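## Task

Pick up the small foam block on the desk and set it on the counter that sits behind the shelving. Do not disturb the stacked cartons; other obstacles may be moved. If the carton stacks close off every route to the counter, set the foam block on the coffee table's top instead, and that table must be standing upright at the end. The robot must not tip over or finish leaning. The result only counts if it stays in place without the robot holding it.

## Robot and tools

Robot: a simulated Hello Robot Stretch 3 with one arm. It has a two-wheeled base (0.33 m long, 0.34 m wide), a lift that slides up a mast, and a telescoping arm that sticks out to the robot's RIGHT side. The gripper cannot be moved forward by the arm; drive the base for that. Turning in place pivots about the point between the drive wheels, 0.05 m behind the front edge. With the arm in and wrist folded, a turn sweeps a 0.28 m radius; an unfolded, level wrist reaches past that circle. A loose object may occasionally get nudged by something external.

Frames: the base frame has its origin on the floor between the drive wheels, x forward, y left, z up. hand_pose is reported in this frame, located where the closed fingertips meet; with all wrist joints at zero its x axis points up, y back along the arm toward the mast, z toward the rear. Fingertips are round pads 0.04 m wide. The odometry frame is the base frame as it was at the start of the scene.

Tool execute_actions: argument "actions" is a list holding exactly one action (or empty, which just reports state and images). Optional "cameras": list from head_camera, nav_camera, wrist_camera, all; omitted/null/["all"] gives all, [] gives none. An action may contain:
- "base": exactly one key. {"translate_m": d} is a relative straight drive of d metres from the base's current spot, forward positive, range -1 to 1. {"rotate_rad": d} is a relative in-place turn, left (counter-clockwise from above) positive, range -3.2 to 3.2. No sideways motion. Offsets count from the base position in the latest state report.
- "joints": absolute targets keyed by joint name (single robot, one dict): lift_m 0 to 1.1 (arm height on mast), arm_m 0 to 0.52 (extension), wrist_yaw_rad -1.345 to 4.42 (0 along arm, positive swings toward the front, 3.0 folds over the base), wrist_pitch_rad -1.57 to 0.451 (0 level, negative tips fingers down), wrist_roll_rad -2.911 to 2.911 (0 fingers side by side), gripper_m -0.089 to 0.179 (larger is wider; real fingertip gap is about 0.007 less when nearly shut, 0.025 less when wide, zero below 0.007), head_pan_rad -3.953 to 1.73 (0 forward, positive left, -1.57 looks along the arm), head_tilt_rad -1.53 to 0.419 (negative looks down). Done tolerances: 0.004 for lift, arm, gripper; 0.02 for yaw, roll, head; 0.05 for pitch.
- "contact_limits": {"arm_m": effort percent 1 to 100}; the arm motion stops (contact_stop) when its effort reaches about that value (negative when retracting). Lower is softer; too low stops immediately. It also caps holding force until the next action; the result shows limit in force, default and maximum.
All motions in an action start together. A joint or base left out may still push toward an earlier target without the statuses showing it. Unknown keys or out-of-range values cause refusal with no motion. If a result reports a stop, later motion, wait and finished_scene calls in the same reply are skipped.

Tool wait: {"seconds": 0 to 10}; commands nothing and returns the same report as an empty action.
Tool zoom_image: {"camera": name, "region": [x0, y0, x1, y1]} in pixels of that camera's latest full image, top-left origin, at most 504x504.
Tool finished_scene: {"scene": current scene number}; irreversible, reports success, then gives the next task. Replying with no tool call ends everything. After resuming from a summary, first send an empty execute_actions to learn the scene and task.

Result lines: base_status and joint_status tell how each motion ended: done (for the base, wheels turned the commanded amount, slip included), off_target (resting away from target, maybe still pushing), contact_stop, time_out, torque_fault (old target dropped; it holds where it stopped unless slack or off). Arm and lift contact_stop leaves them slack until commanded again; a slack lift may sag under load or be pushed up by closing fingers on a surface. Base, wrist and head have no contact stop. Wrist servos pushing hard for seconds switch off for 10 s. on_its_own lists uncommanded behaviour; its "held at" is the held target, not the position. motor_effort is percent of maximum, positive toward higher joint values, peak in brackets; readings carry fixed biases and noise. Positive wheel effort pushes forward. lidar_m: 12 distances in 30-degree sectors, 1st straight ahead, counting counter-clockwise (4th left, 7th behind, 10th right), plane 0.17 m high, range 0.15 to 12 m, "-" means nothing; misses glass, table tops, thin legs, and robot parts can hide sectors 5, 6, 9, 10. wrist_depth_mm and head_depth_mm are 7x7 median-depth grids (head one is sideways). base_odometry is wheel-based, heading -3.142 to 3.142; turned_by_wheels and turned_by_imu give turn since last report; base_tilt gives forward/right lean in degrees with a fixed bias of up to about 4.

Cameras: head_camera (896x504 pinhole) and nav_camera (672x504 fisheye) move with the head; wrist_camera (644x364) rides on the gripper.

Speed: fast base motion only when stowed (lift_m below 0.30, arm_m below 0.03, wrist_yaw_rad above 2.54); otherwise 0.10 m/s and 0.63 rad/s.

Gripping: command gripper_m smaller than the object width to grasp; release by going at least 0.02 above the contact value. Readings do not prove a grasp. To re-squeeze, send a new value.

Safety: fold or unfold the wrist only with lift_m 0.32 to 0.95, wrist_pitch_rad -0.4, roll near 0; once folded, lift may go down to 0.25. With yaw below -0.4 keep pitch at -0.5 or lower. Arm pushes against rigid things with the gripper above about 0.45 m can tip the robot, more so with raised limits or repeated pushes. Do not drive while holding or pushing something fixed, and avoid snagging furniture, especially reversing. If tilted, reverse the last move in small steps, free the gripper, and lower lift to about 0.2. Avoid dropping, slamming, hard hits and strong pushes; leave the cartons and keep the coffee table upright. Faster robot motion is better.

Each tool is called after "Emit:" as name([rows], argument=value, ...), one row to a line, values as JSON.

## Session

Emit:
execute_actions(actions=[])

Scene clock: 0.00 s.
base_odometry: x=+0.000 y=+0.000 heading=+0.000 (m, m, rad; odometry frame)
turned_by_wheels: +0.000 (rad since the last result)
turned_by_imu: +0.000 (rad since the last result)
base_tilt: forward=-1.7 right=-0.8 (deg)
lidar_m: 1.85 1.36 1.11 1.11 1.27 1.69 1.87 1.16 1.07 1.50 1.50 1.87
head_depth_mm: 1735 1722 1742 1728 1751 1743 1741 / 1795 1811 1784 1801 1810 1815 1812 / 1825 1835 1856 1849 1872 1863 1868 / 1878 1893 1905 1889 1905 1912 1900 / 1927 1937 1944 1954 1964 1965 1958 / 1973 1986 2013 2014 2028 2021 2007 / 2058 2067 2064 2045 2059 2032 2024
base_status: not commanded
joint_positions: lift_m=+0.343 arm_m=+0.002 wrist_yaw_rad=+3.024 wrist_pitch_rad=-0.353 wrist_roll_rad=+0.003 gripper_m=+0.037 head_pan_rad=-0.010 head_tilt_rad=-0.013
joint_status: not commanded
motor_effort: left_wheel=+1 right_wheel=+0 lift_m=+42 arm_m=-1 wrist_yaw_rad=+0 wrist_pitch_rad=+8 wrist_roll_rad=+0 gripper_m=+1 head_pan_rad=+1 head_tilt_rad=+2 (%)
hand_pose: x=+0.0059 y=+0.0834 z=+0.3704 quat_wxyz=(+0.165, +0.703, +0.083, +0.687) (m; base frame)
wrist_depth_mm: - - - - - - - / - - - - - - - / - - - - - - - / 906 869 928 914 936 916 926 / 724 728 - 735 754 739 741 / 592 602 - 603 628 618 614 / 519 514 - 538 508 519 520
pictures: head_camera (sideways: a quarter turn clockwise sets it upright), nav_camera (sideways: a quarter turn counterclockwise sets it upright), wrist_camera
Images, in order (width x height): head_camera 896x504, nav_camera 672x504, wrist_camera 644x364.

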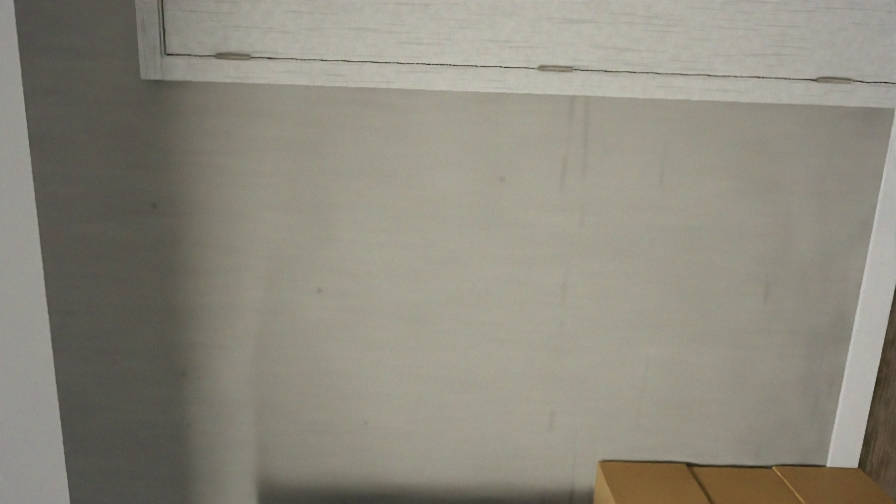

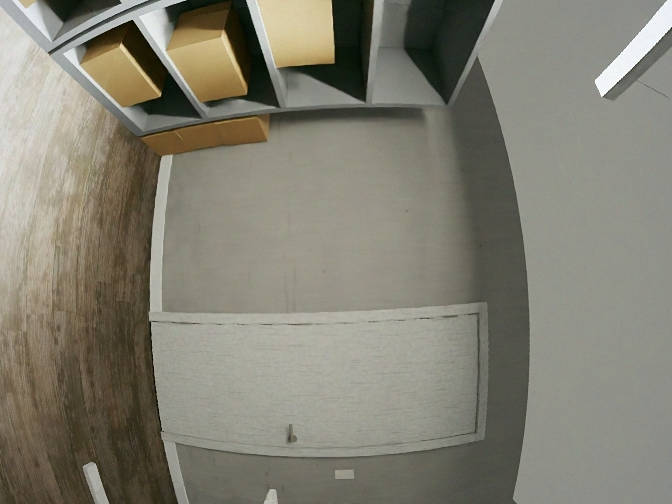

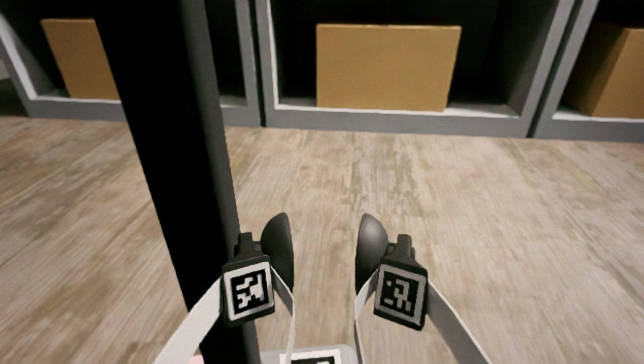

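Emit:
execute_actions([
  {"joints":{"head_pan_rad":1.6,"head_tilt_rad":-0.5}},
], cameras=["head_camera","nav_camera"])

Emit:
execute_actions([
  {"joints":{"head_pan_rad":-1.4}},
], cameras=["head_camera","nav_camera"])

Emit:
execute_actions([
  {"joints":{"head_pan_rad":-2.9}},
], cameras=["head_camera","nav_camera"])

Emit:
execute_actions([
  {"joints":{"head_pan_rad":-3.9}},
], cameras=["head_camera","nav_camera"])

Scene clock: 1.73 s.
base_odometry: x=+0.000 y=+0.000 heading=+0.000 (m, m, rad; odometry frame)
turned_by_wheels: +0.000 (rad since the last result)
turned_by_imu: +0.000 (rad since the last result)
base_tilt: forward=-1.8 right=-0.7 (deg)
lidar_m: 1.85 1.37 1.11 1.11 1.27 1.69 1.87 1.16 1.07 1.50 1.49 1.87
head_depth_mm: 1247 968 1034 1535 1342 1404 1320 / 1273 989 1072 1615 1370 1466 1328 / 1174 1041 1249 1531 1535 1506 1325 / 963 1044 1142 1287 1414 1536 1322 / 1375 1483 1671 1601 1786 1601 1325 / 1425 1198 1395 1424 1584 1605 1324 / 1481 1156 1383 1421 1618 1652 -
base_status: not commanded
joint_positions: lift_m=+0.343 arm_m=+0.002 wrist_yaw_rad=+3.024 wrist_pitch_rad=-0.353 wrist_roll_rad=+0.003 gripper_m=+0.037 head_pan_rad=+1.593 head_tilt_rad=-0.494
joint_status: all done
motor_effort: left_wheel=+0(1) right_wheel=+0(0) lift_m=+41(42) arm_m=-1(2) wrist_yaw_rad=+0(0) wrist_pitch_rad=+8(8) wrist_roll_rad=+0(0) gripper_m=+1(0) head_pan_rad=+4(38) head_tilt_rad=-4(35) (%)
hand_pose: x=+0.0059 y=+0.0834 z=+0.3704 quat_wxyz=(+0.165, +0.703, +0.083, +0.687) (m; base frame)
wrist_depth_mm: - - - - - - - / - - - - - - - / - - - - - - - / 901 913 909 909 935 939 889 / 725 731 - 741 750 732 729 / 603 587 - 593 612 604 603 / 527 522 - 537 503 517 524
pictures: head_camera (sideways: a quarter turn clockwise sets it upright), nav_camera (sideways: a quarter turn counterclockwise sets it upright)
Images, in order (width x height): head_camera 896x504, nav_camera 672x504.

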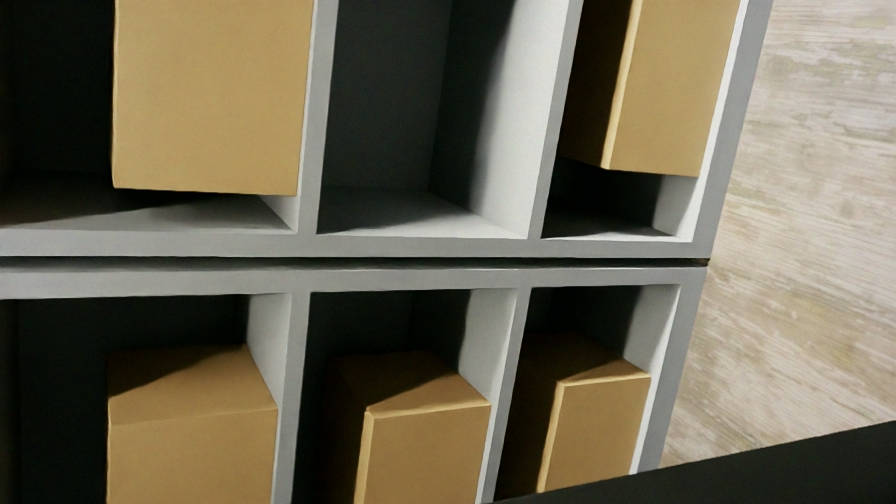

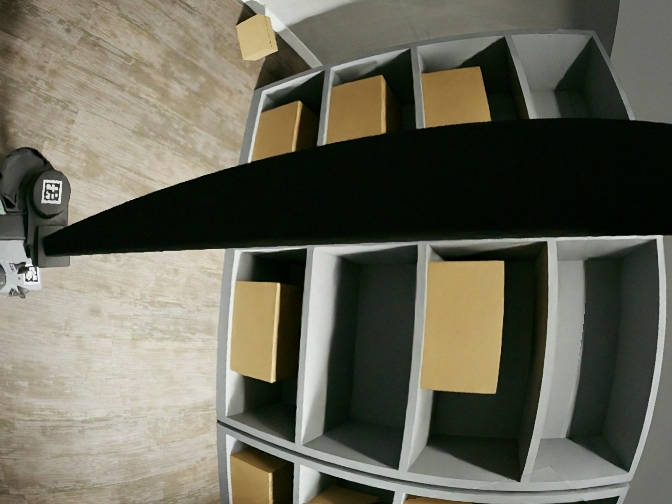

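Scene clock: 3.70 s.
base_odometry: x=+0.000 y=+0.000 heading=+0.000 (m, m, rad; odometry frame)
turned_by_wheels: +0.000 (rad since the last result)
turned_by_imu: +0.000 (rad since the last result)
base_tilt: forward=-1.7 right=-0.7 (deg)
lidar_m: 1.85 1.37 1.11 1.11 1.27 1.68 1.86 1.16 1.06 1.50 1.49 1.87
head_depth_mm: 1249 1342 1135 815 1736 1615 1322 / 1299 1400 1132 863 1817 1604 1334 / 1355 1461 1129 1750 1868 1608 1324 / 1411 1541 1120 1846 1952 1591 1319 / 1478 1604 1126 1971 2009 1594 1327 / 1543 1667 1119 2101 2000 1592 1329 / 1625 1769 1124 1641 1807 1598 1315
base_status: not commanded
joint_positions: lift_m=+0.343 arm_m=+0.002 wrist_yaw_rad=+3.024 wrist_pitch_rad=-0.353 wrist_roll_rad=+0.003 gripper_m=+0.037 head_pan_rad=-1.393 head_tilt_rad=-0.494
joint_status: all done
motor_effort: left_wheel=+1(1) right_wheel=+0(0) lift_m=+42(42) arm_m=-1(0) wrist_yaw_rad=-1(0) wrist_pitch_rad=+8(8) wrist_roll_rad=+0(0) gripper_m=+1(1) head_pan_rad=-4(41) head_tilt_rad=-4(4) (%)
hand_pose: x=+0.0059 y=+0.0834 z=+0.3704 quat_wxyz=(+0.165, +0.703, +0.083, +0.687) (m; base frame)
wrist_depth_mm: - - - - - - - / - - - - - - - / - - - - - - - / 896 903 892 938 896 912 903 / 728 715 - 718 765 730 725 / 613 598 - 619 623 611 612 / 515 525 - 527 506 515 516
pictures: head_camera (sideways: a quarter turn clockwise sets it upright), nav_camera (sideways: a quarter turn counterclockwise sets it upright)
Images, in order (width x height): head_camera 896x504, nav_camera 672x504.

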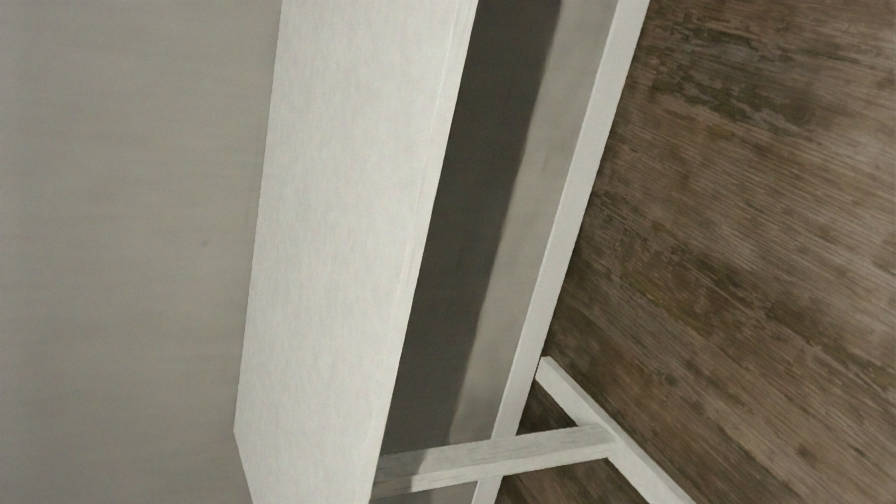

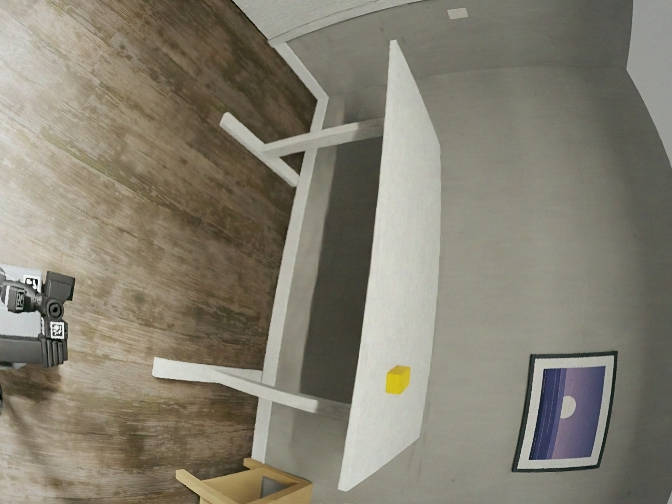

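Scene clock: 5.00 s.
base_odometry: x=+0.000 y=+0.000 heading=+0.000 (m, m, rad; odometry frame)
turned_by_wheels: +0.000 (rad since the last result)
turned_by_imu: +0.000 (rad since the last result)
base_tilt: forward=-1.7 right=-0.7 (deg)
lidar_m: 1.85 1.37 1.12 1.11 1.28 1.68 1.86 1.16 1.07 1.50 1.49 1.87
head_depth_mm: 1579 1692 1837 1996 2012 1609 1328 / 1661 1782 1941 2090 2044 1602 1317 / 1751 1886 2058 2243 2008 1593 1324 / 1825 1993 2181 2377 2008 1609 1321 / 1938 2125 2331 2010 1964 1599 1326 / 1969 2102 2277 1778 1848 1591 1324 / 1762 1884 1983 1775 1430 1507 1322
base_status: not commanded
joint_positions: lift_m=+0.343 arm_m=+0.002 wrist_yaw_rad=+3.024 wrist_pitch_rad=-0.353 wrist_roll_rad=+0.003 gripper_m=+0.037 head_pan_rad=-2.893 head_tilt_rad=-0.494
joint_status: all done
motor_effort: left_wheel=+1(1) right_wheel=+0(0) lift_m=+42(42) arm_m=-1(2) wrist_yaw_rad=+0(0) wrist_pitch_rad=+8(8) wrist_roll_rad=+0(0) gripper_m=+0(0) head_pan_rad=-3(38) head_tilt_rad=-3(3) (%)
hand_pose: x=+0.0059 y=+0.0834 z=+0.3704 quat_wxyz=(+0.165, +0.703, +0.083, +0.687) (m; base frame)
wrist_depth_mm: - - - - - - - / - - - - - - - / - - - - - - - / 915 913 916 923 894 920 901 / 712 713 - 720 763 724 730 / 605 603 - 603 623 612 604 / 519 525 - 544 509 522 522
pictures: head_camera (sideways: a quarter turn clockwise sets it upright), nav_camera (sideways: a quarter turn counterclockwise sets it upright)
Images, in order (width x height): head_camera 896x504, nav_camera 672x504.

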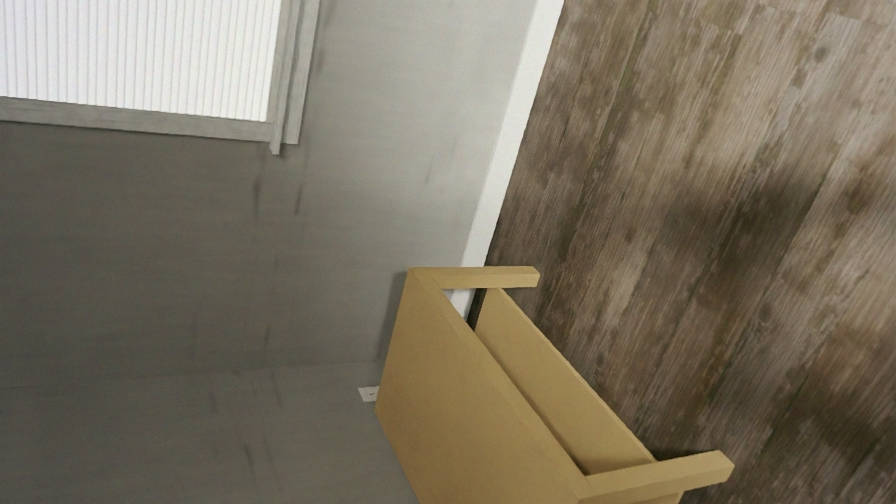

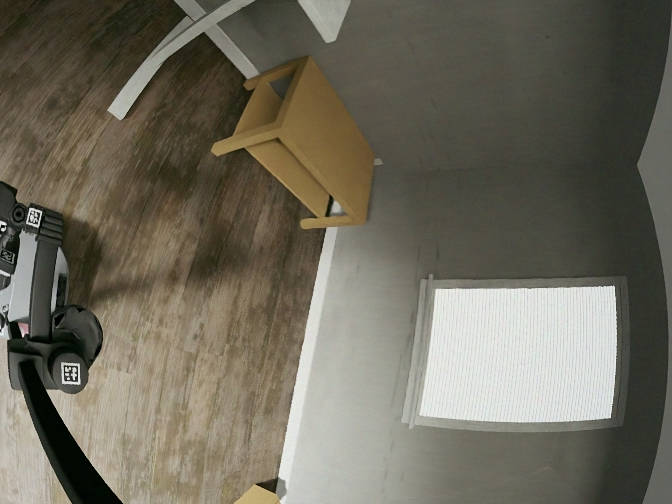

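Scene clock: 6.10 s.
base_odometry: x=+0.000 y=+0.000 heading=+0.000 (m, m, rad; odometry frame)
turned_by_wheels: +0.000 (rad since the last result)
turned_by_imu: +0.000 (rad since the last result)
base_tilt: forward=-1.8 right=-0.7 (deg)
lidar_m: 1.85 1.37 1.11 1.11 1.27 1.68 1.86 1.16 1.06 1.50 1.49 1.87
head_depth_mm: 1358 - - - - - - / 2010 2163 2353 2479 1949 - - / 1915 2078 2302 2477 2013 1610 1338 / 1817 1962 2152 2353 2021 1601 1329 / 1741 1871 2065 2224 2008 1602 1316 / 1658 1772 1944 2119 2004 1599 1322 / 1574 1699 1832 1989 2003 1608 1323
base_status: not commanded
joint_positions: lift_m=+0.343 arm_m=+0.002 wrist_yaw_rad=+3.024 wrist_pitch_rad=-0.353 wrist_roll_rad=+0.003 gripper_m=+0.037 head_pan_rad=-3.893 head_tilt_rad=-0.494
joint_status: all done
motor_effort: left_wheel=+1(0) right_wheel=+0(0) lift_m=+42(42) arm_m=-1(0) wrist_yaw_rad=+0(0) wrist_pitch_rad=+8(8) wrist_roll_rad=+0(0) gripper_m=+2(0) head_pan_rad=-1(39) head_tilt_rad=-3(3) (%)
hand_pose: x=+0.0059 y=+0.0834 z=+0.3704 quat_wxyz=(+0.165, +0.703, +0.083, +0.687) (m; base frame)
wrist_depth_mm: - - - - - - - / - - - - - - - / - - - - - - - / 904 880 911 880 915 925 872 / 726 728 - 709 741 729 746 / 604 604 - 597 618 605 609 / 518 526 - 533 502 517 512
pictures: head_camera (sideways: a quarter turn clockwise sets it upright), nav_camera (sideways: a quarter turn counterclockwise sets it upright)
Images, in order (width x height): head_camera 896x504, nav_camera 672x504.

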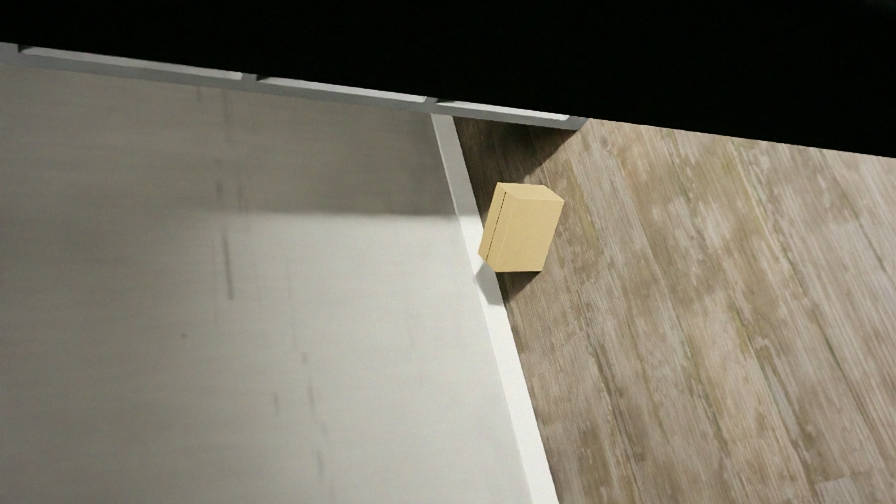

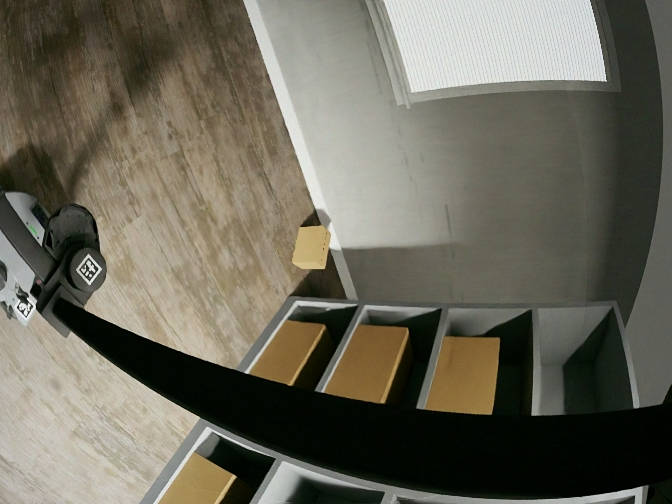

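Emit:
execute_actions([
  {"base":{"rotate_rad":-0.26},"joints":{"head_pan_rad":-1.57,"head_tilt_rad":-0.4,"lift_m":0.93,"wrist_pitch_rad":-0.4,"wrist_yaw_rad":0,"gripper_m":0.15}},
])

Scene clock: 12.50 s.
base_odometry: x=+0.000 y=+0.000 heading=-0.260 (m, m, rad; odometry frame)
turned_by_wheels: -0.260 (rad since the last result)
turned_by_imu: -0.260 (rad since the last result)
base_tilt: forward=-1.7 right=-0.8 (deg)
lidar_m: 1.85 1.85 1.23 1.11 1.13 1.48 1.87 1.80 1.16 1.07 1.54 1.50
head_depth_mm: 1259 1375 1467 948 1761 1744 - / 1263 1373 1442 888 1755 1805 1420 / 1267 1373 1432 882 1694 1730 - / 1261 1376 1427 879 1764 1774 1451 / 1281 1382 1428 879 1758 1748 1412 / 1282 1381 1428 876 1736 1742 1405 / 1279 1373 1427 870 1751 1733 1404
base_status: done
joint_positions: lift_m=+0.930 arm_m=+0.002 wrist_yaw_rad=+0.002 wrist_pitch_rad=-0.415 wrist_roll_rad=+0.003 gripper_m=+0.150 head_pan_rad=-1.577 head_tilt_rad=-0.408
joint_status: all done
motor_effort: left_wheel=+5(10) right_wheel=-2(4) lift_m=+49(52) arm_m=-1(1) wrist_yaw_rad=-1(3) wrist_pitch_rad=+8(8) wrist_roll_rad=+0(0) gripper_m=+0(81) head_pan_rad=+3(40) head_tilt_rad=+5(17) (%)
hand_pose: x=-0.0212 y=-0.3718 z=+0.9430 quat_wxyz=(+0.691, +0.146, -0.693, -0.146) (m; base frame)
wrist_depth_mm: 548 550 557 561 578 - - / - - - - - - - / - - - - - - - / - - - - - - - / - - - - - - - / - - - - - - - / - - - - - - -
pictures: head_camera (sideways: a quarter turn clockwise sets it upright), nav_camera (sideways: a quarter turn counterclockwise sets it upright), wrist_camera
Images, in order (width x height): head_camera 896x504, nav_camera 672x504, wrist_camera 644x364.

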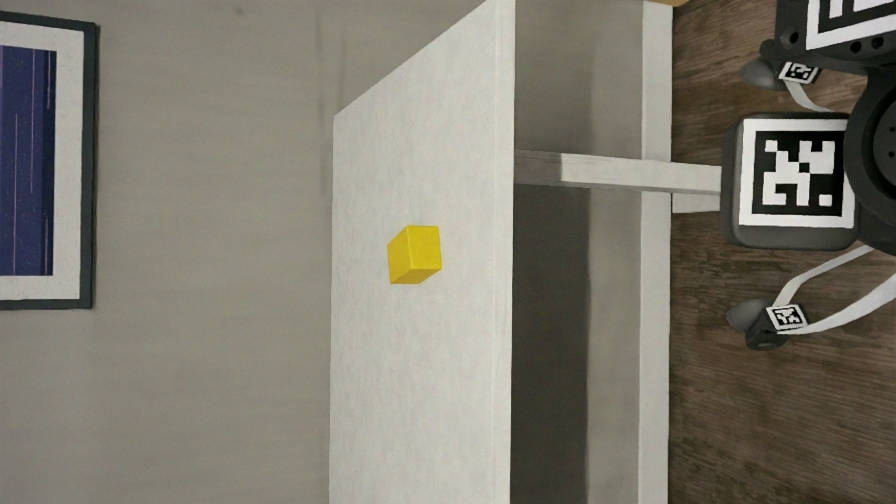

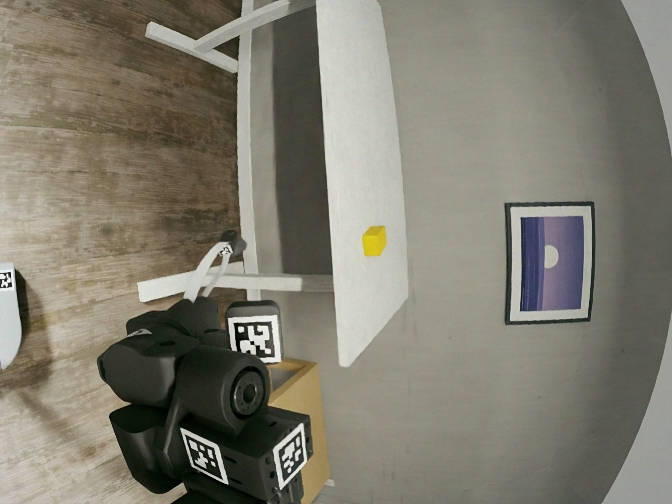

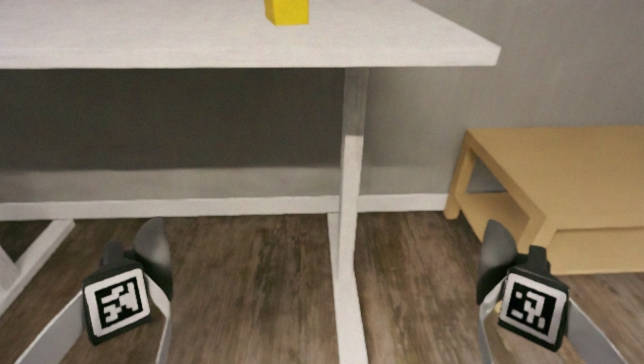

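Emit:
execute_actions([
  {"base":{"translate_m":0.055},"joints":{"lift_m":0.97,"wrist_pitch_rad":-0.25,"gripper_m":0.17,"arm_m":0.2}},
], cameras=[])

Emit:
execute_actions([
  {"joints":{"arm_m":0.4}},
], cameras=["head_camera","wrist_camera"])

Scene clock: 16.13 s.
base_odometry: x=+0.053 y=-0.014 heading=-0.260 (m, m, rad; odometry frame)
turned_by_wheels: +0.000 (rad since the last result)
turned_by_imu: +0.000 (rad since the last result)
base_tilt: forward=-1.7 right=-0.7 (deg)
lidar_m: 1.80 1.81 1.20 1.11 1.26 1.49 1.92 1.85 1.19 1.07 1.54 1.45
head_depth_mm: 1257 1368 1467 - - 1745 1422 / 1261 1376 1426 - - 1682 1407 / 1264 1364 1443 1010 - 1595 1404 / 1256 1380 1431 879 1768 1728 1413 / 1274 1370 1418 876 1732 1734 1398 / 1274 1372 1425 876 1738 1709 1403 / 1280 1363 1433 871 1751 1718 1408
base_status: done
joint_positions: lift_m=+0.970 arm_m=+0.200 wrist_yaw_rad=+0.001 wrist_pitch_rad=-0.270 wrist_roll_rad=+0.003 gripper_m=+0.170 head_pan_rad=-1.577 head_tilt_rad=-0.408
joint_status: all done
motor_effort: left_wheel=+5(11) right_wheel=-2(4) lift_m=+50(51) arm_m=+5(5) wrist_yaw_rad=-1(1) wrist_pitch_rad=+10(11) wrist_roll_rad=+0(0) gripper_m=+0(77) head_pan_rad=+2(4) head_tilt_rad=+4(5) (%)
hand_pose: x=-0.0213 y=-0.5850 z=+1.0168 quat_wxyz=(+0.700, +0.096, -0.701, -0.096) (m; base frame)
wrist_depth_mm: 908 942 962 953 972 960 1000 / 919 893 914 916 - - - / 517 514 528 459 532 - - / 361 362 367 366 366 373 - / 314 312 - - 756 - - / - - - - - - 935 / - - - - - - 811
pictures: none
No camera images: the call's "cameras" was empty. Leave "cameras" out to get every camera's image.

Scene clock: 18.83 s.
base_odometry: x=+0.053 y=-0.014 heading=-0.260 (m, m, rad; odometry frame)
turned_by_wheels: +0.000 (rad since the last result)
turned_by_imu: +0.000 (rad since the last result)
base_tilt: forward=-1.8 right=-0.7 (deg)
lidar_m: 1.80 1.81 1.21 1.11 1.26 1.49 1.92 1.85 1.19 1.07 1.53 1.46
head_depth_mm: 1270 1367 1463 - 1738 1752 1402 / 1258 1369 1443 788 1725 1679 1419 / 1261 1375 1450 - 1711 1628 1409 / 1252 1367 1430 830 1717 1741 1408 / 1279 1374 1437 881 1747 1745 1400 / 1275 1366 1433 876 1727 1726 1401 / 1282 1374 1434 871 1732 1721 1402
base_status: not commanded
joint_positions: lift_m=+0.970 arm_m=+0.400 wrist_yaw_rad=+0.001 wrist_pitch_rad=-0.270 wrist_roll_rad=+0.003 gripper_m=+0.170 head_pan_rad=-1.577 head_tilt_rad=-0.408
joint_status: all done
motor_effort: left_wheel=+5(5) right_wheel=-2(2) lift_m=+49(50) arm_m=+5(5) wrist_yaw_rad=+0(1) wrist_pitch_rad=+10(10) wrist_roll_rad=+0(0) gripper_m=+1(2) head_pan_rad=+4(4) head_tilt_rad=+5(4) (%)
hand_pose: x=-0.0214 y=-0.7850 z=+1.0168 quat_wxyz=(+0.700, +0.096, -0.701, -0.096) (m; base frame)
wrist_depth_mm: 750 754 781 790 792 789 790 / 768 779 798 806 823 840 863 / 510 512 524 519 521 874 932 / 363 359 360 268 364 366 957 / 277 291 278 271 283 282 282 / 234 227 227 227 227 228 233 / - 190 190 191 191 189 190
pictures: head_camera (sideways: a quarter turn clockwise sets it upright), wrist_camera
Images, in order (width x height): head_camera 896x504, wrist_camera 644x364.

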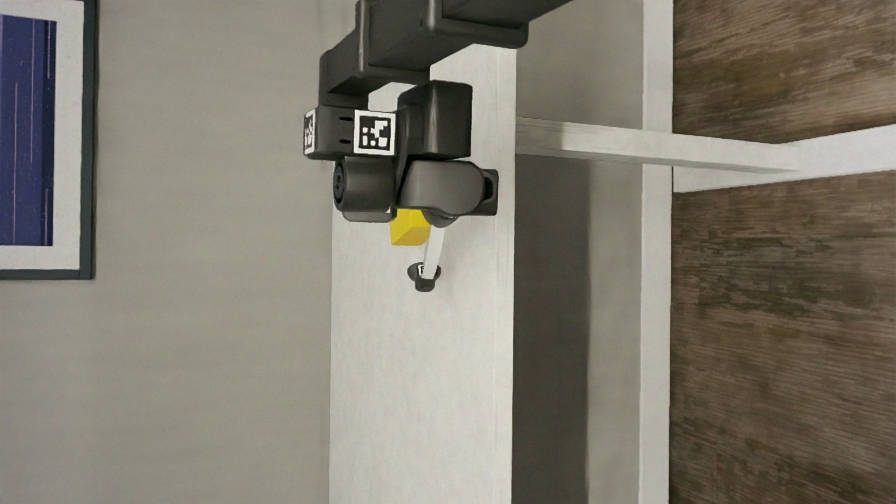

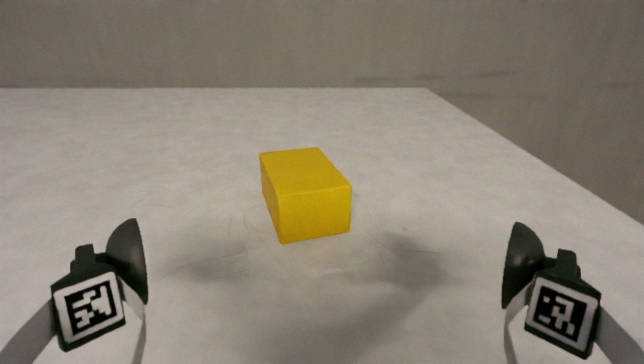

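Emit:
execute_actions([
  {"base":{"translate_m":0.012},"joints":{"lift_m":0.938,"arm_m":0.52}},
], cameras=["wrist_camera"])

Scene clock: 21.20 s.
base_odometry: x=+0.065 y=-0.017 heading=-0.260 (m, m, rad; odometry frame)
turned_by_wheels: +0.000 (rad since the last result)
turned_by_imu: +0.000 (rad since the last result)
base_tilt: forward=-1.7 right=-0.7 (deg)
lidar_m: 1.79 1.80 1.20 1.11 1.30 1.49 1.93 1.86 1.20 1.07 1.50 1.45
head_depth_mm: 1258 1364 1471 - 1777 1699 1419 / 1267 1363 1447 830 1703 1674 1408 / 1265 1364 1438 782 1725 1684 1403 / 1256 1370 1418 878 1734 1725 1401 / 1275 1373 1420 878 1748 1739 1418 / 1279 1373 1425 872 1727 1729 1405 / 1276 1365 1424 872 1727 1725 1407
base_status: done
joint_positions: lift_m=+0.938 arm_m=+0.520 wrist_yaw_rad=+0.001 wrist_pitch_rad=-0.270 wrist_roll_rad=+0.003 gripper_m=+0.170 head_pan_rad=-1.577 head_tilt_rad=-0.408
joint_status: all done
motor_effort: left_wheel=+4(11) right_wheel=-1(4) lift_m=+34(44) arm_m=+5(5) wrist_yaw_rad=+0(1) wrist_pitch_rad=+10(10) wrist_roll_rad=+0(0) gripper_m=+0(1) head_pan_rad=+4(4) head_tilt_rad=+5(5) (%)
hand_pose: x=-0.0214 y=-0.9050 z=+0.9853 quat_wxyz=(+0.700, +0.096, -0.701, -0.096) (m; base frame)
wrist_depth_mm: 643 655 654 665 672 690 680 / 673 683 676 696 692 720 749 / 417 423 421 422 426 425 798 / 291 290 293 209 300 296 296 / 224 236 214 151 227 227 229 / 189 183 176 135 177 184 190 / - 154 154 145 155 153 153
pictures: wrist_camera
Images, in order (width x height): wrist_camera 644x364.

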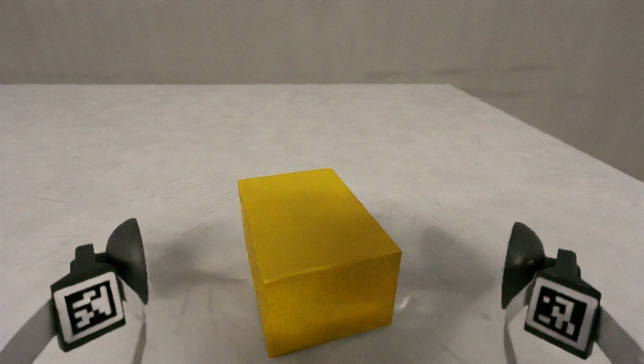

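Emit:
execute_actions([
  {"joints":{"gripper_m":0.03}},
], cameras=["wrist_camera"])

Emit:
execute_actions([
  {"joints":{"lift_m":0.98}},
], cameras=["wrist_camera"])

Scene clock: 23.33 s.
base_odometry: x=+0.065 y=-0.017 heading=-0.260 (m, m, rad; odometry frame)
turned_by_wheels: +0.000 (rad since the last result)
turned_by_imu: +0.000 (rad since the last result)
base_tilt: forward=-1.7 right=-0.7 (deg)
lidar_m: 1.79 1.80 1.20 1.11 1.30 1.49 1.93 1.85 1.19 1.08 1.49 1.45
head_depth_mm: 1257 1356 1459 - 1761 1676 1409 / 1259 1358 1435 832 1683 1689 1415 / 1254 1370 1433 784 1717 1682 1408 / 1259 1365 1424 878 1737 1724 1408 / 1270 1372 1435 876 1733 1723 1416 / 1275 1369 1421 871 1754 1734 1409 / 1281 1370 1429 870 1740 1723 1393
base_status: not commanded
joint_positions: lift_m=+0.938 arm_m=+0.520 wrist_yaw_rad=+0.001 wrist_pitch_rad=-0.270 wrist_roll_rad=+0.003 gripper_m=+0.031 head_pan_rad=-1.577 head_tilt_rad=-0.408
joint_status: all done
motor_effort: left_wheel=+4(5) right_wheel=-2(2) lift_m=+33(33) arm_m=+5(5) wrist_yaw_rad=+0(0) wrist_pitch_rad=+10(10) wrist_roll_rad=+0(0) gripper_m=-15(89) head_pan_rad=+4(4) head_tilt_rad=+4(5) (%)
hand_pose: x=-0.0214 y=-0.9050 z=+0.9853 quat_wxyz=(+0.700, +0.096, -0.701, -0.096) (m; base frame)
wrist_depth_mm: 643 659 655 661 670 676 684 / 663 662 689 696 701 718 731 / 409 415 421 429 426 428 771 / 294 291 297 197 295 298 302 / 226 226 206 149 228 230 229 / 182 182 129 133 142 184 186 / 153 153 150 145 150 155 156
pictures: wrist_camera
Images, in order (width x height): wrist_camera 644x364.

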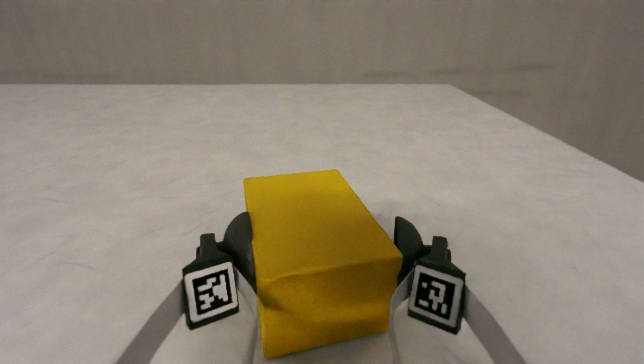

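Scene clock: 24.53 s.
base_odometry: x=+0.065 y=-0.017 heading=-0.260 (m, m, rad; odometry frame)
turned_by_wheels: +0.000 (rad since the last result)
turned_by_imu: +0.000 (rad since the last result)
base_tilt: forward=-1.7 right=-0.7 (deg)
lidar_m: 1.79 1.80 1.20 1.11 1.30 1.49 1.93 1.86 1.19 1.07 1.50 1.45
head_depth_mm: 1264 1364 1438 787 1728 1745 1419 / 1261 1367 - 883 1699 1686 1418 / 1267 1371 1427 828 1716 1688 1411 / 1244 1365 1414 873 1742 1742 1408 / 1278 1379 1425 877 1739 1748 1411 / 1274 1357 1427 875 1743 1727 1398 / 1272 1359 1431 868 1745 1735 1414
base_status: not commanded
joint_positions: lift_m=+0.980 arm_m=+0.520 wrist_yaw_rad=+0.001 wrist_pitch_rad=-0.270 wrist_roll_rad=+0.003 gripper_m=+0.031 head_pan_rad=-1.577 head_tilt_rad=-0.408
joint_status: all done
motor_effort: left_wheel=+4(4) right_wheel=-2(2) lift_m=+50(52) arm_m=+5(5) wrist_yaw_rad=-1(1) wrist_pitch_rad=+10(10) wrist_roll_rad=+0(0) gripper_m=-13(15) head_pan_rad=+4(5) head_tilt_rad=+4(4) (%)
hand_pose: x=-0.0214 y=-0.9050 z=+1.0268 quat_wxyz=(+0.700, +0.096, -0.701, -0.096) (m; base frame)
wrist_depth_mm: 641 638 660 653 680 679 678 / 675 680 696 713 709 707 736 / 543 541 558 550 556 768 795 / 381 381 385 198 386 389 842 / 293 293 270 150 298 295 300 / 237 239 131 133 141 241 242 / 201 200 193 147 196 203 203
pictures: wrist_camera
Images, in order (width x height): wrist_camera 644x364.

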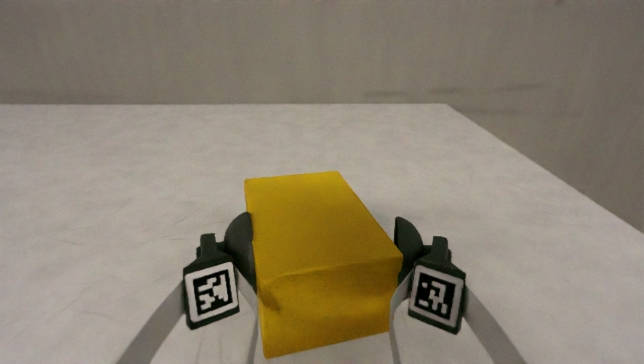

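Emit:
execute_actions([
  {"base":{"translate_m":-0.5},"joints":{"arm_m":0.0,"gripper_m":0.02,"head_pan_rad":1.7,"head_tilt_rad":-0.6}},
], cameras=[])

Emit:
execute_actions([
  {"base":{"translate_m":-0.5},"joints":{"lift_m":0.4,"wrist_pitch_rad":-0.4,"wrist_yaw_rad":2.75}},
], cameras=["wrist_camera"])

Emit:
execute_actions([
  {"joints":{"lift_m":0.285}},
])

Scene clock: 30.97 s.
base_odometry: x=-0.419 y=+0.111 heading=-0.259 (m, m, rad; odometry frame)
turned_by_wheels: +0.000 (rad since the last result)
turned_by_imu: -0.001 (rad since the last result)
base_tilt: forward=-1.7 right=-0.7 (deg)
lidar_m: 2.28 1.64 1.14 1.06 1.11 1.33 1.44 1.47 1.48 0.99 1.11 1.84
head_depth_mm: 932 996 1531 1357 1439 1474 1244 / 957 1002 1090 1259 1597 1475 1247 / 1282 1234 1542 1354 1645 1483 1250 / 1251 1128 1578 1412 1640 1473 1250 / 943 1026 1364 - - 1448 1247 / 951 1036 1448 - - - - / 952 1029 - - - - -
base_status: done
joint_positions: lift_m=+0.980 arm_m=+0.003 wrist_yaw_rad=+0.000 wrist_pitch_rad=-0.271 wrist_roll_rad=+0.003 gripper_m=+0.021 head_pan_rad=+1.693 head_tilt_rad=-0.593
joint_status: all done
joint sent to its limit — the command would take arm_m past its lower limit, so that joint was sent only as far as its limit.
motor_effort: left_wheel=+4(6) right_wheel=-1(5) lift_m=+49(50) arm_m=-6(6) wrist_yaw_rad=-1(1) wrist_pitch_rad=+11(10) wrist_roll_rad=+0(0) gripper_m=-17(63) head_pan_rad=+4(37) head_tilt_rad=-4(25) (%)
hand_pose: x=-0.0214 y=-0.3880 z=+1.0267 quat_wxyz=(+0.700, +0.096, -0.701, -0.096) (m; base frame)
wrist_depth_mm: - - - - - - - / 949 938 - - - - - / 554 554 - - - - - / - - - 198 - - - / - - - 150 - - - / - - 130 132 142 - - / - - - 145 - - -
pictures: none
No camera images: the call's "cameras" was empty. Leave "cameras" out to get every camera's image.

Scene clock: 37.07 s.
base_odometry: x=-0.902 y=+0.239 heading=-0.259 (m, m, rad; odometry frame)
turned_by_wheels: +0.000 (rad since the last result)
turned_by_imu: -0.003 (rad since the last result)
base_tilt: forward=-1.7 right=-0.7 (deg)
lidar_m: 2.78 1.60 1.17 1.05 0.99 1.00 0.94 0.96 1.17 1.00 1.01 2.08
head_depth_mm: 867 945 1150 1209 1593 1458 1244 / 881 954 1156 1192 1397 1478 1245 / 887 967 1211 1213 1407 1468 1256 / 1233 1044 1285 1247 1471 1471 1246 / 1177 1124 1322 1301 1544 1479 1242 / 931 2441 2681 2311 1830 - - / 2187 2351 - - - - -
base_status: done
joint_positions: lift_m=+0.400 arm_m=+0.002 wrist_yaw_rad=+2.749 wrist_pitch_rad=-0.419 wrist_roll_rad=+0.003 gripper_m=+0.021 head_pan_rad=+1.693 head_tilt_rad=-0.593
joint_status: all done
motor_effort: left_wheel=+5(6) right_wheel=-2(5) lift_m=+34(45) arm_m=-5(7) wrist_yaw_rad=+1(1) wrist_pitch_rad=+10(10) wrist_roll_rad=+0(0) gripper_m=-18(18) head_pan_rad=+2(3) head_tilt_rad=-4(4) (%)
hand_pose: x=+0.0646 y=+0.0597 z=+0.4127 quat_wxyz=(+0.280, +0.708, +0.009, +0.649) (m; base frame)
wrist_depth_mm: - 927 - - - - - / - - - - - - - / - - - - - - - / - 911 902 198 904 898 914 / - 745 711 150 727 737 746 / - 653 130 132 141 632 633 / 551 - 543 146 541 551 558
pictures: wrist_camera
Images, in order (width x height): wrist_camera 644x364.

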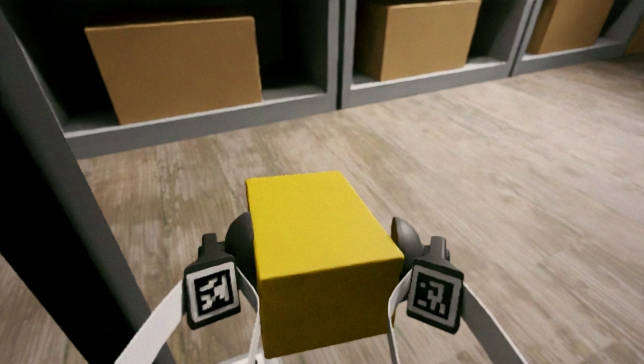

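Scene clock: 38.93 s.
base_odometry: x=-0.902 y=+0.239 heading=-0.259 (m, m, rad; odometry frame)
turned_by_wheels: +0.000 (rad since the last result)
turned_by_imu: +0.000 (rad since the last result)
base_tilt: forward=-1.7 right=-0.7 (deg)
lidar_m: 2.78 1.60 1.17 1.05 0.99 1.00 0.94 0.96 1.17 1.01 1.01 2.08
head_depth_mm: 868 941 1151 1203 1593 1468 1256 / 876 958 1154 1201 1403 1480 1248 / 887 964 1216 1207 1422 1466 1252 / 1233 1036 1291 1254 1477 1478 1255 / 1181 1133 1319 1300 1553 1486 1251 / 930 2445 2702 2326 1854 - - / 2217 2319 - - - - -
base_status: not commanded
joint_positions: lift_m=+0.285 arm_m=+0.002 wrist_yaw_rad=+2.749 wrist_pitch_rad=-0.419 wrist_roll_rad=+0.003 gripper_m=+0.021 head_pan_rad=+1.693 head_tilt_rad=-0.593
joint_status: all done
motor_effort: left_wheel=+5(5) right_wheel=-2(2) lift_m=+34(33) arm_m=-6(6) wrist_yaw_rad=+0(1) wrist_pitch_rad=+10(10) wrist_roll_rad=+0(0) gripper_m=-18(17) head_pan_rad=+5(4) head_tilt_rad=-4(4) (%)
hand_pose: x=+0.0646 y=+0.0597 z=+0.2976 quat_wxyz=(+0.280, +0.708, +0.009, +0.649) (m; base frame)
wrist_depth_mm: - 905 - - - - - / 960 951 - - - - - / 913 913 926 893 898 916 928 / - 709 705 199 713 703 711 / - 578 559 149 594 582 582 / - 510 - 132 141 500 492 / 441 - - 145 422 434 435
pictures: head_camera (sideways: a quarter turn clockwise sets it upright), nav_camera (sideways: a quarter turn counterclockwise sets it upright), wrist_camera
Images, in order (width x height): head_camera 896x504, nav_camera 672x504, wrist_camera 644x364.

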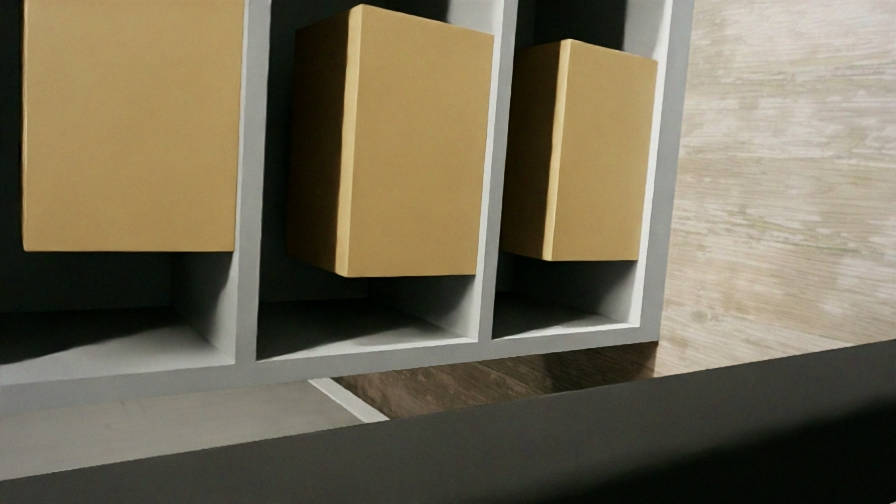

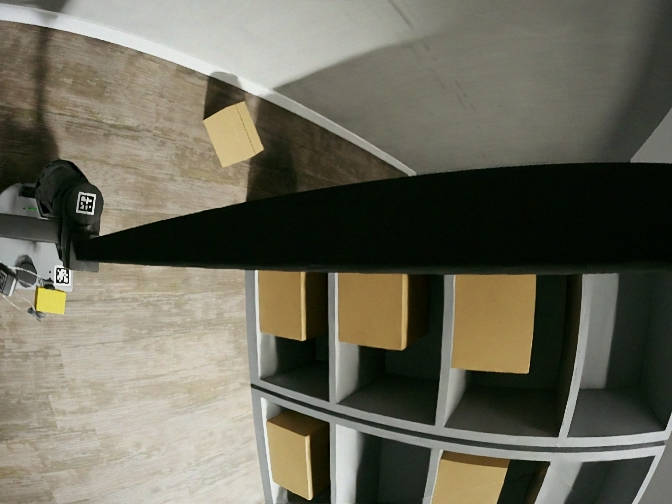

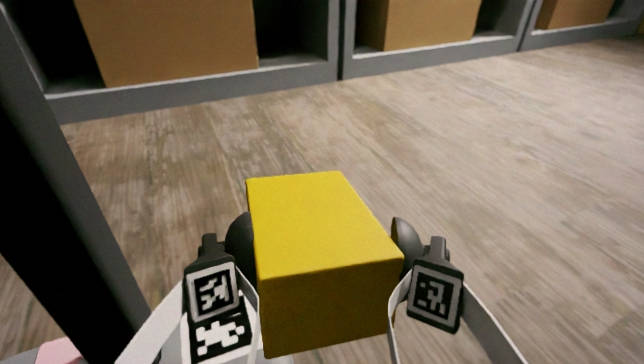

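Emit:
execute_actions([
  {"base":{"rotate_rad":2.6},"joints":{"head_pan_rad":0,"head_tilt_rad":-0.8}},
], cameras=[])

Emit:
execute_actions([
  {"base":{"translate_m":0.76}},
], cameras=[])

Emit:
execute_actions([
  {"base":{"rotate_rad":-1.03}},
], cameras=["head_camera","nav_camera"])

Scene clock: 42.17 s.
base_odometry: x=-0.902 y=+0.239 heading=+2.341 (m, m, rad; odometry frame)
turned_by_wheels: +2.600 (rad since the last result)
turned_by_imu: +2.594 (rad since the last result)
base_tilt: forward=-1.8 right=-0.7 (deg)
lidar_m: 1.00 0.94 0.96 1.17 1.50 1.00 2.03 2.78 1.81 1.17 1.05 0.99
head_depth_mm: 1167 1369 1654 1802 1435 1302 1150 / 1088 1260 1491 1729 1468 1308 1154 / 1022 1165 1365 1668 1515 1311 1149 / 956 1096 1266 1505 1524 1314 1154 / 906 1021 1179 1377 1508 1312 1152 / 856 969 1098 1272 1447 1311 1154 / 816 911 1024 1182 1381 1310 1155
base_status: done
joint_positions: lift_m=+0.285 arm_m=+0.003 wrist_yaw_rad=+2.749 wrist_pitch_rad=-0.419 wrist_roll_rad=+0.003 gripper_m=+0.021 head_pan_rad=+0.007 head_tilt_rad=-0.791
joint_status: all done
motor_effort: left_wheel=-3(10) right_wheel=+3(8) lift_m=+34(34) arm_m=-5(5) wrist_yaw_rad=+1(1) wrist_pitch_rad=+10(10) wrist_roll_rad=+0(0) gripper_m=-16(17) head_pan_rad=-3(39) head_tilt_rad=-6(26) (%)
hand_pose: x=+0.0646 y=+0.0596 z=+0.2976 quat_wxyz=(+0.280, +0.708, +0.009, +0.649) (m; base frame)
wrist_depth_mm: - - - - 900 801 694 / - - - - 949 822 741 / 923 863 884 918 906 876 772 / - 708 725 198 720 712 701 / - 586 563 149 594 584 580 / - 509 - 132 141 496 502 / 438 - - 146 415 431 438
pictures: none
No camera images: the call's "cameras" was empty. Leave "cameras" out to get every camera's image.

Scene clock: 46.47 s.
base_odometry: x=-1.431 y=+0.785 heading=+2.340 (m, m, rad; odometry frame)
turned_by_wheels: +0.000 (rad since the last result)
turned_by_imu: +0.003 (rad since the last result)
base_tilt: forward=-1.8 right=-0.7 (deg)
lidar_m: 0.35 0.33 0.33 0.43 0.95 1.64 2.06 3.41 0.96 0.66 0.31 0.31
head_depth_mm: 376 440 531 670 910 1256 1150 / 350 406 483 597 779 1124 1150 / 329 378 443 536 679 926 1130 / 310 353 409 488 605 793 1093 / 294 331 381 447 541 690 944 / 286 312 355 413 492 611 805 / - 296 333 382 451 547 697
base_status: done
joint_positions: lift_m=+0.285 arm_m=+0.003 wrist_yaw_rad=+2.749 wrist_pitch_rad=-0.419 wrist_roll_rad=+0.003 gripper_m=+0.021 head_pan_rad=+0.007 head_tilt_rad=-0.791
joint_status: not commanded
motor_effort: left_wheel=-4(9) right_wheel=+2(8) lift_m=+34(34) arm_m=-7(5) wrist_yaw_rad=+1(1) wrist_pitch_rad=+10(10) wrist_roll_rad=+0(0) gripper_m=-17(17) head_pan_rad=-3(3) head_tilt_rad=-5(6) (%)
hand_pose: x=+0.0646 y=+0.0596 z=+0.2976 quat_wxyz=(+0.280, +0.708, +0.009, +0.649) (m; base frame)
wrist_depth_mm: 716 546 451 373 321 280 252 / 786 623 502 409 345 300 266 / 850 710 556 452 375 320 286 / - 722 606 198 409 346 300 / - 586 570 150 421 372 322 / - 507 - 132 141 397 346 / 442 - - 145 428 410 361
pictures: none
No camera images: the call's "cameras" was empty. Leave "cameras" out to get every camera's image.

Scene clock: 48.43 s.
base_odometry: x=-1.431 y=+0.785 heading=+1.311 (m, m, rad; odometry frame)
turned_by_wheels: -1.030 (rad since the last result)
turned_by_imu: -1.028 (rad since the last result)
base_tilt: forward=-1.7 right=-0.7 (deg)
lidar_m: 0.31 0.31 0.35 0.33 0.34 0.44 1.01 1.64 2.08 3.21 0.94 0.66
head_depth_mm: 2314 906 912 915 1034 1266 1151 / 2433 2691 2214 1397 1406 1270 1154 / 2446 2698 2204 1784 1515 1314 1137 / 2424 2704 2209 1791 1517 1314 1046 / 2381 2643 2153 1817 1533 1312 1116 / 1523 1519 1508 1507 1452 1280 1160 / 1023 1024 1021 1021 1019 1016 1009
base_status: done
joint_positions: lift_m=+0.285 arm_m=+0.003 wrist_yaw_rad=+2.749 wrist_pitch_rad=-0.419 wrist_roll_rad=+0.003 gripper_m=+0.021 head_pan_rad=+0.007 head_tilt_rad=-0.791
joint_status: not commanded
motor_effort: left_wheel=+4(15) right_wheel=-2(6) lift_m=+34(34) arm_m=-5(6) wrist_yaw_rad=+0(1) wrist_pitch_rad=+10(10) wrist_roll_rad=+0(0) gripper_m=-17(18) head_pan_rad=-3(3) head_tilt_rad=-5(4) (%)
hand_pose: x=+0.0646 y=+0.0597 z=+0.2976 quat_wxyz=(+0.280, +0.708, +0.009, +0.649) (m; base frame)
wrist_depth_mm: 285 308 344 383 433 497 611 / 302 329 369 419 479 567 687 / 330 357 400 464 530 648 777 / - 387 429 199 588 676 713 / - 426 450 149 580 571 335 / - 458 - 132 141 395 306 / 421 - - 145 417 383 337
pictures: head_camera (sideways: a quarter turn clockwise sets it upright), nav_camera (sideways: a quarter turn counterclockwise sets it upright)
Images, in order (width x height): head_camera 896x504, nav_camera 672x504.

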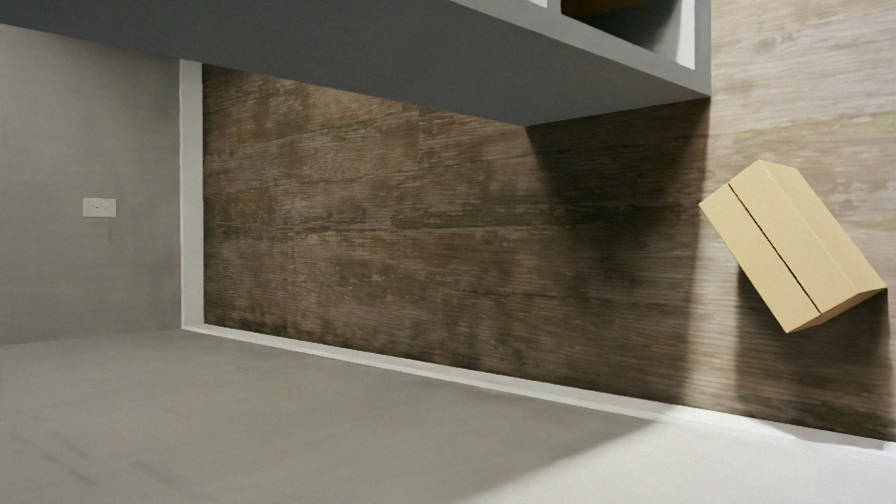

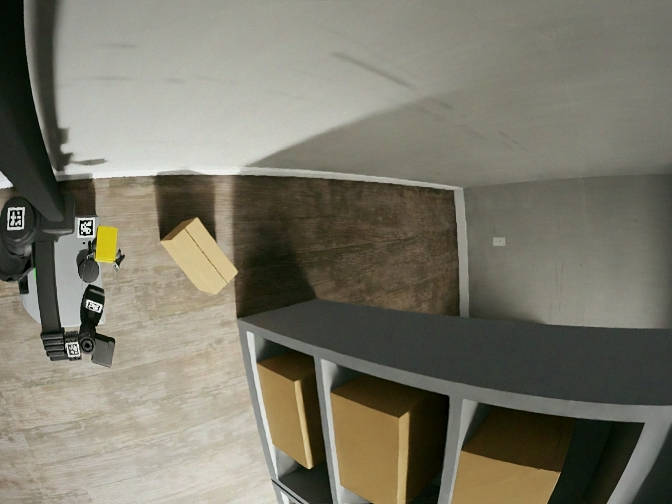

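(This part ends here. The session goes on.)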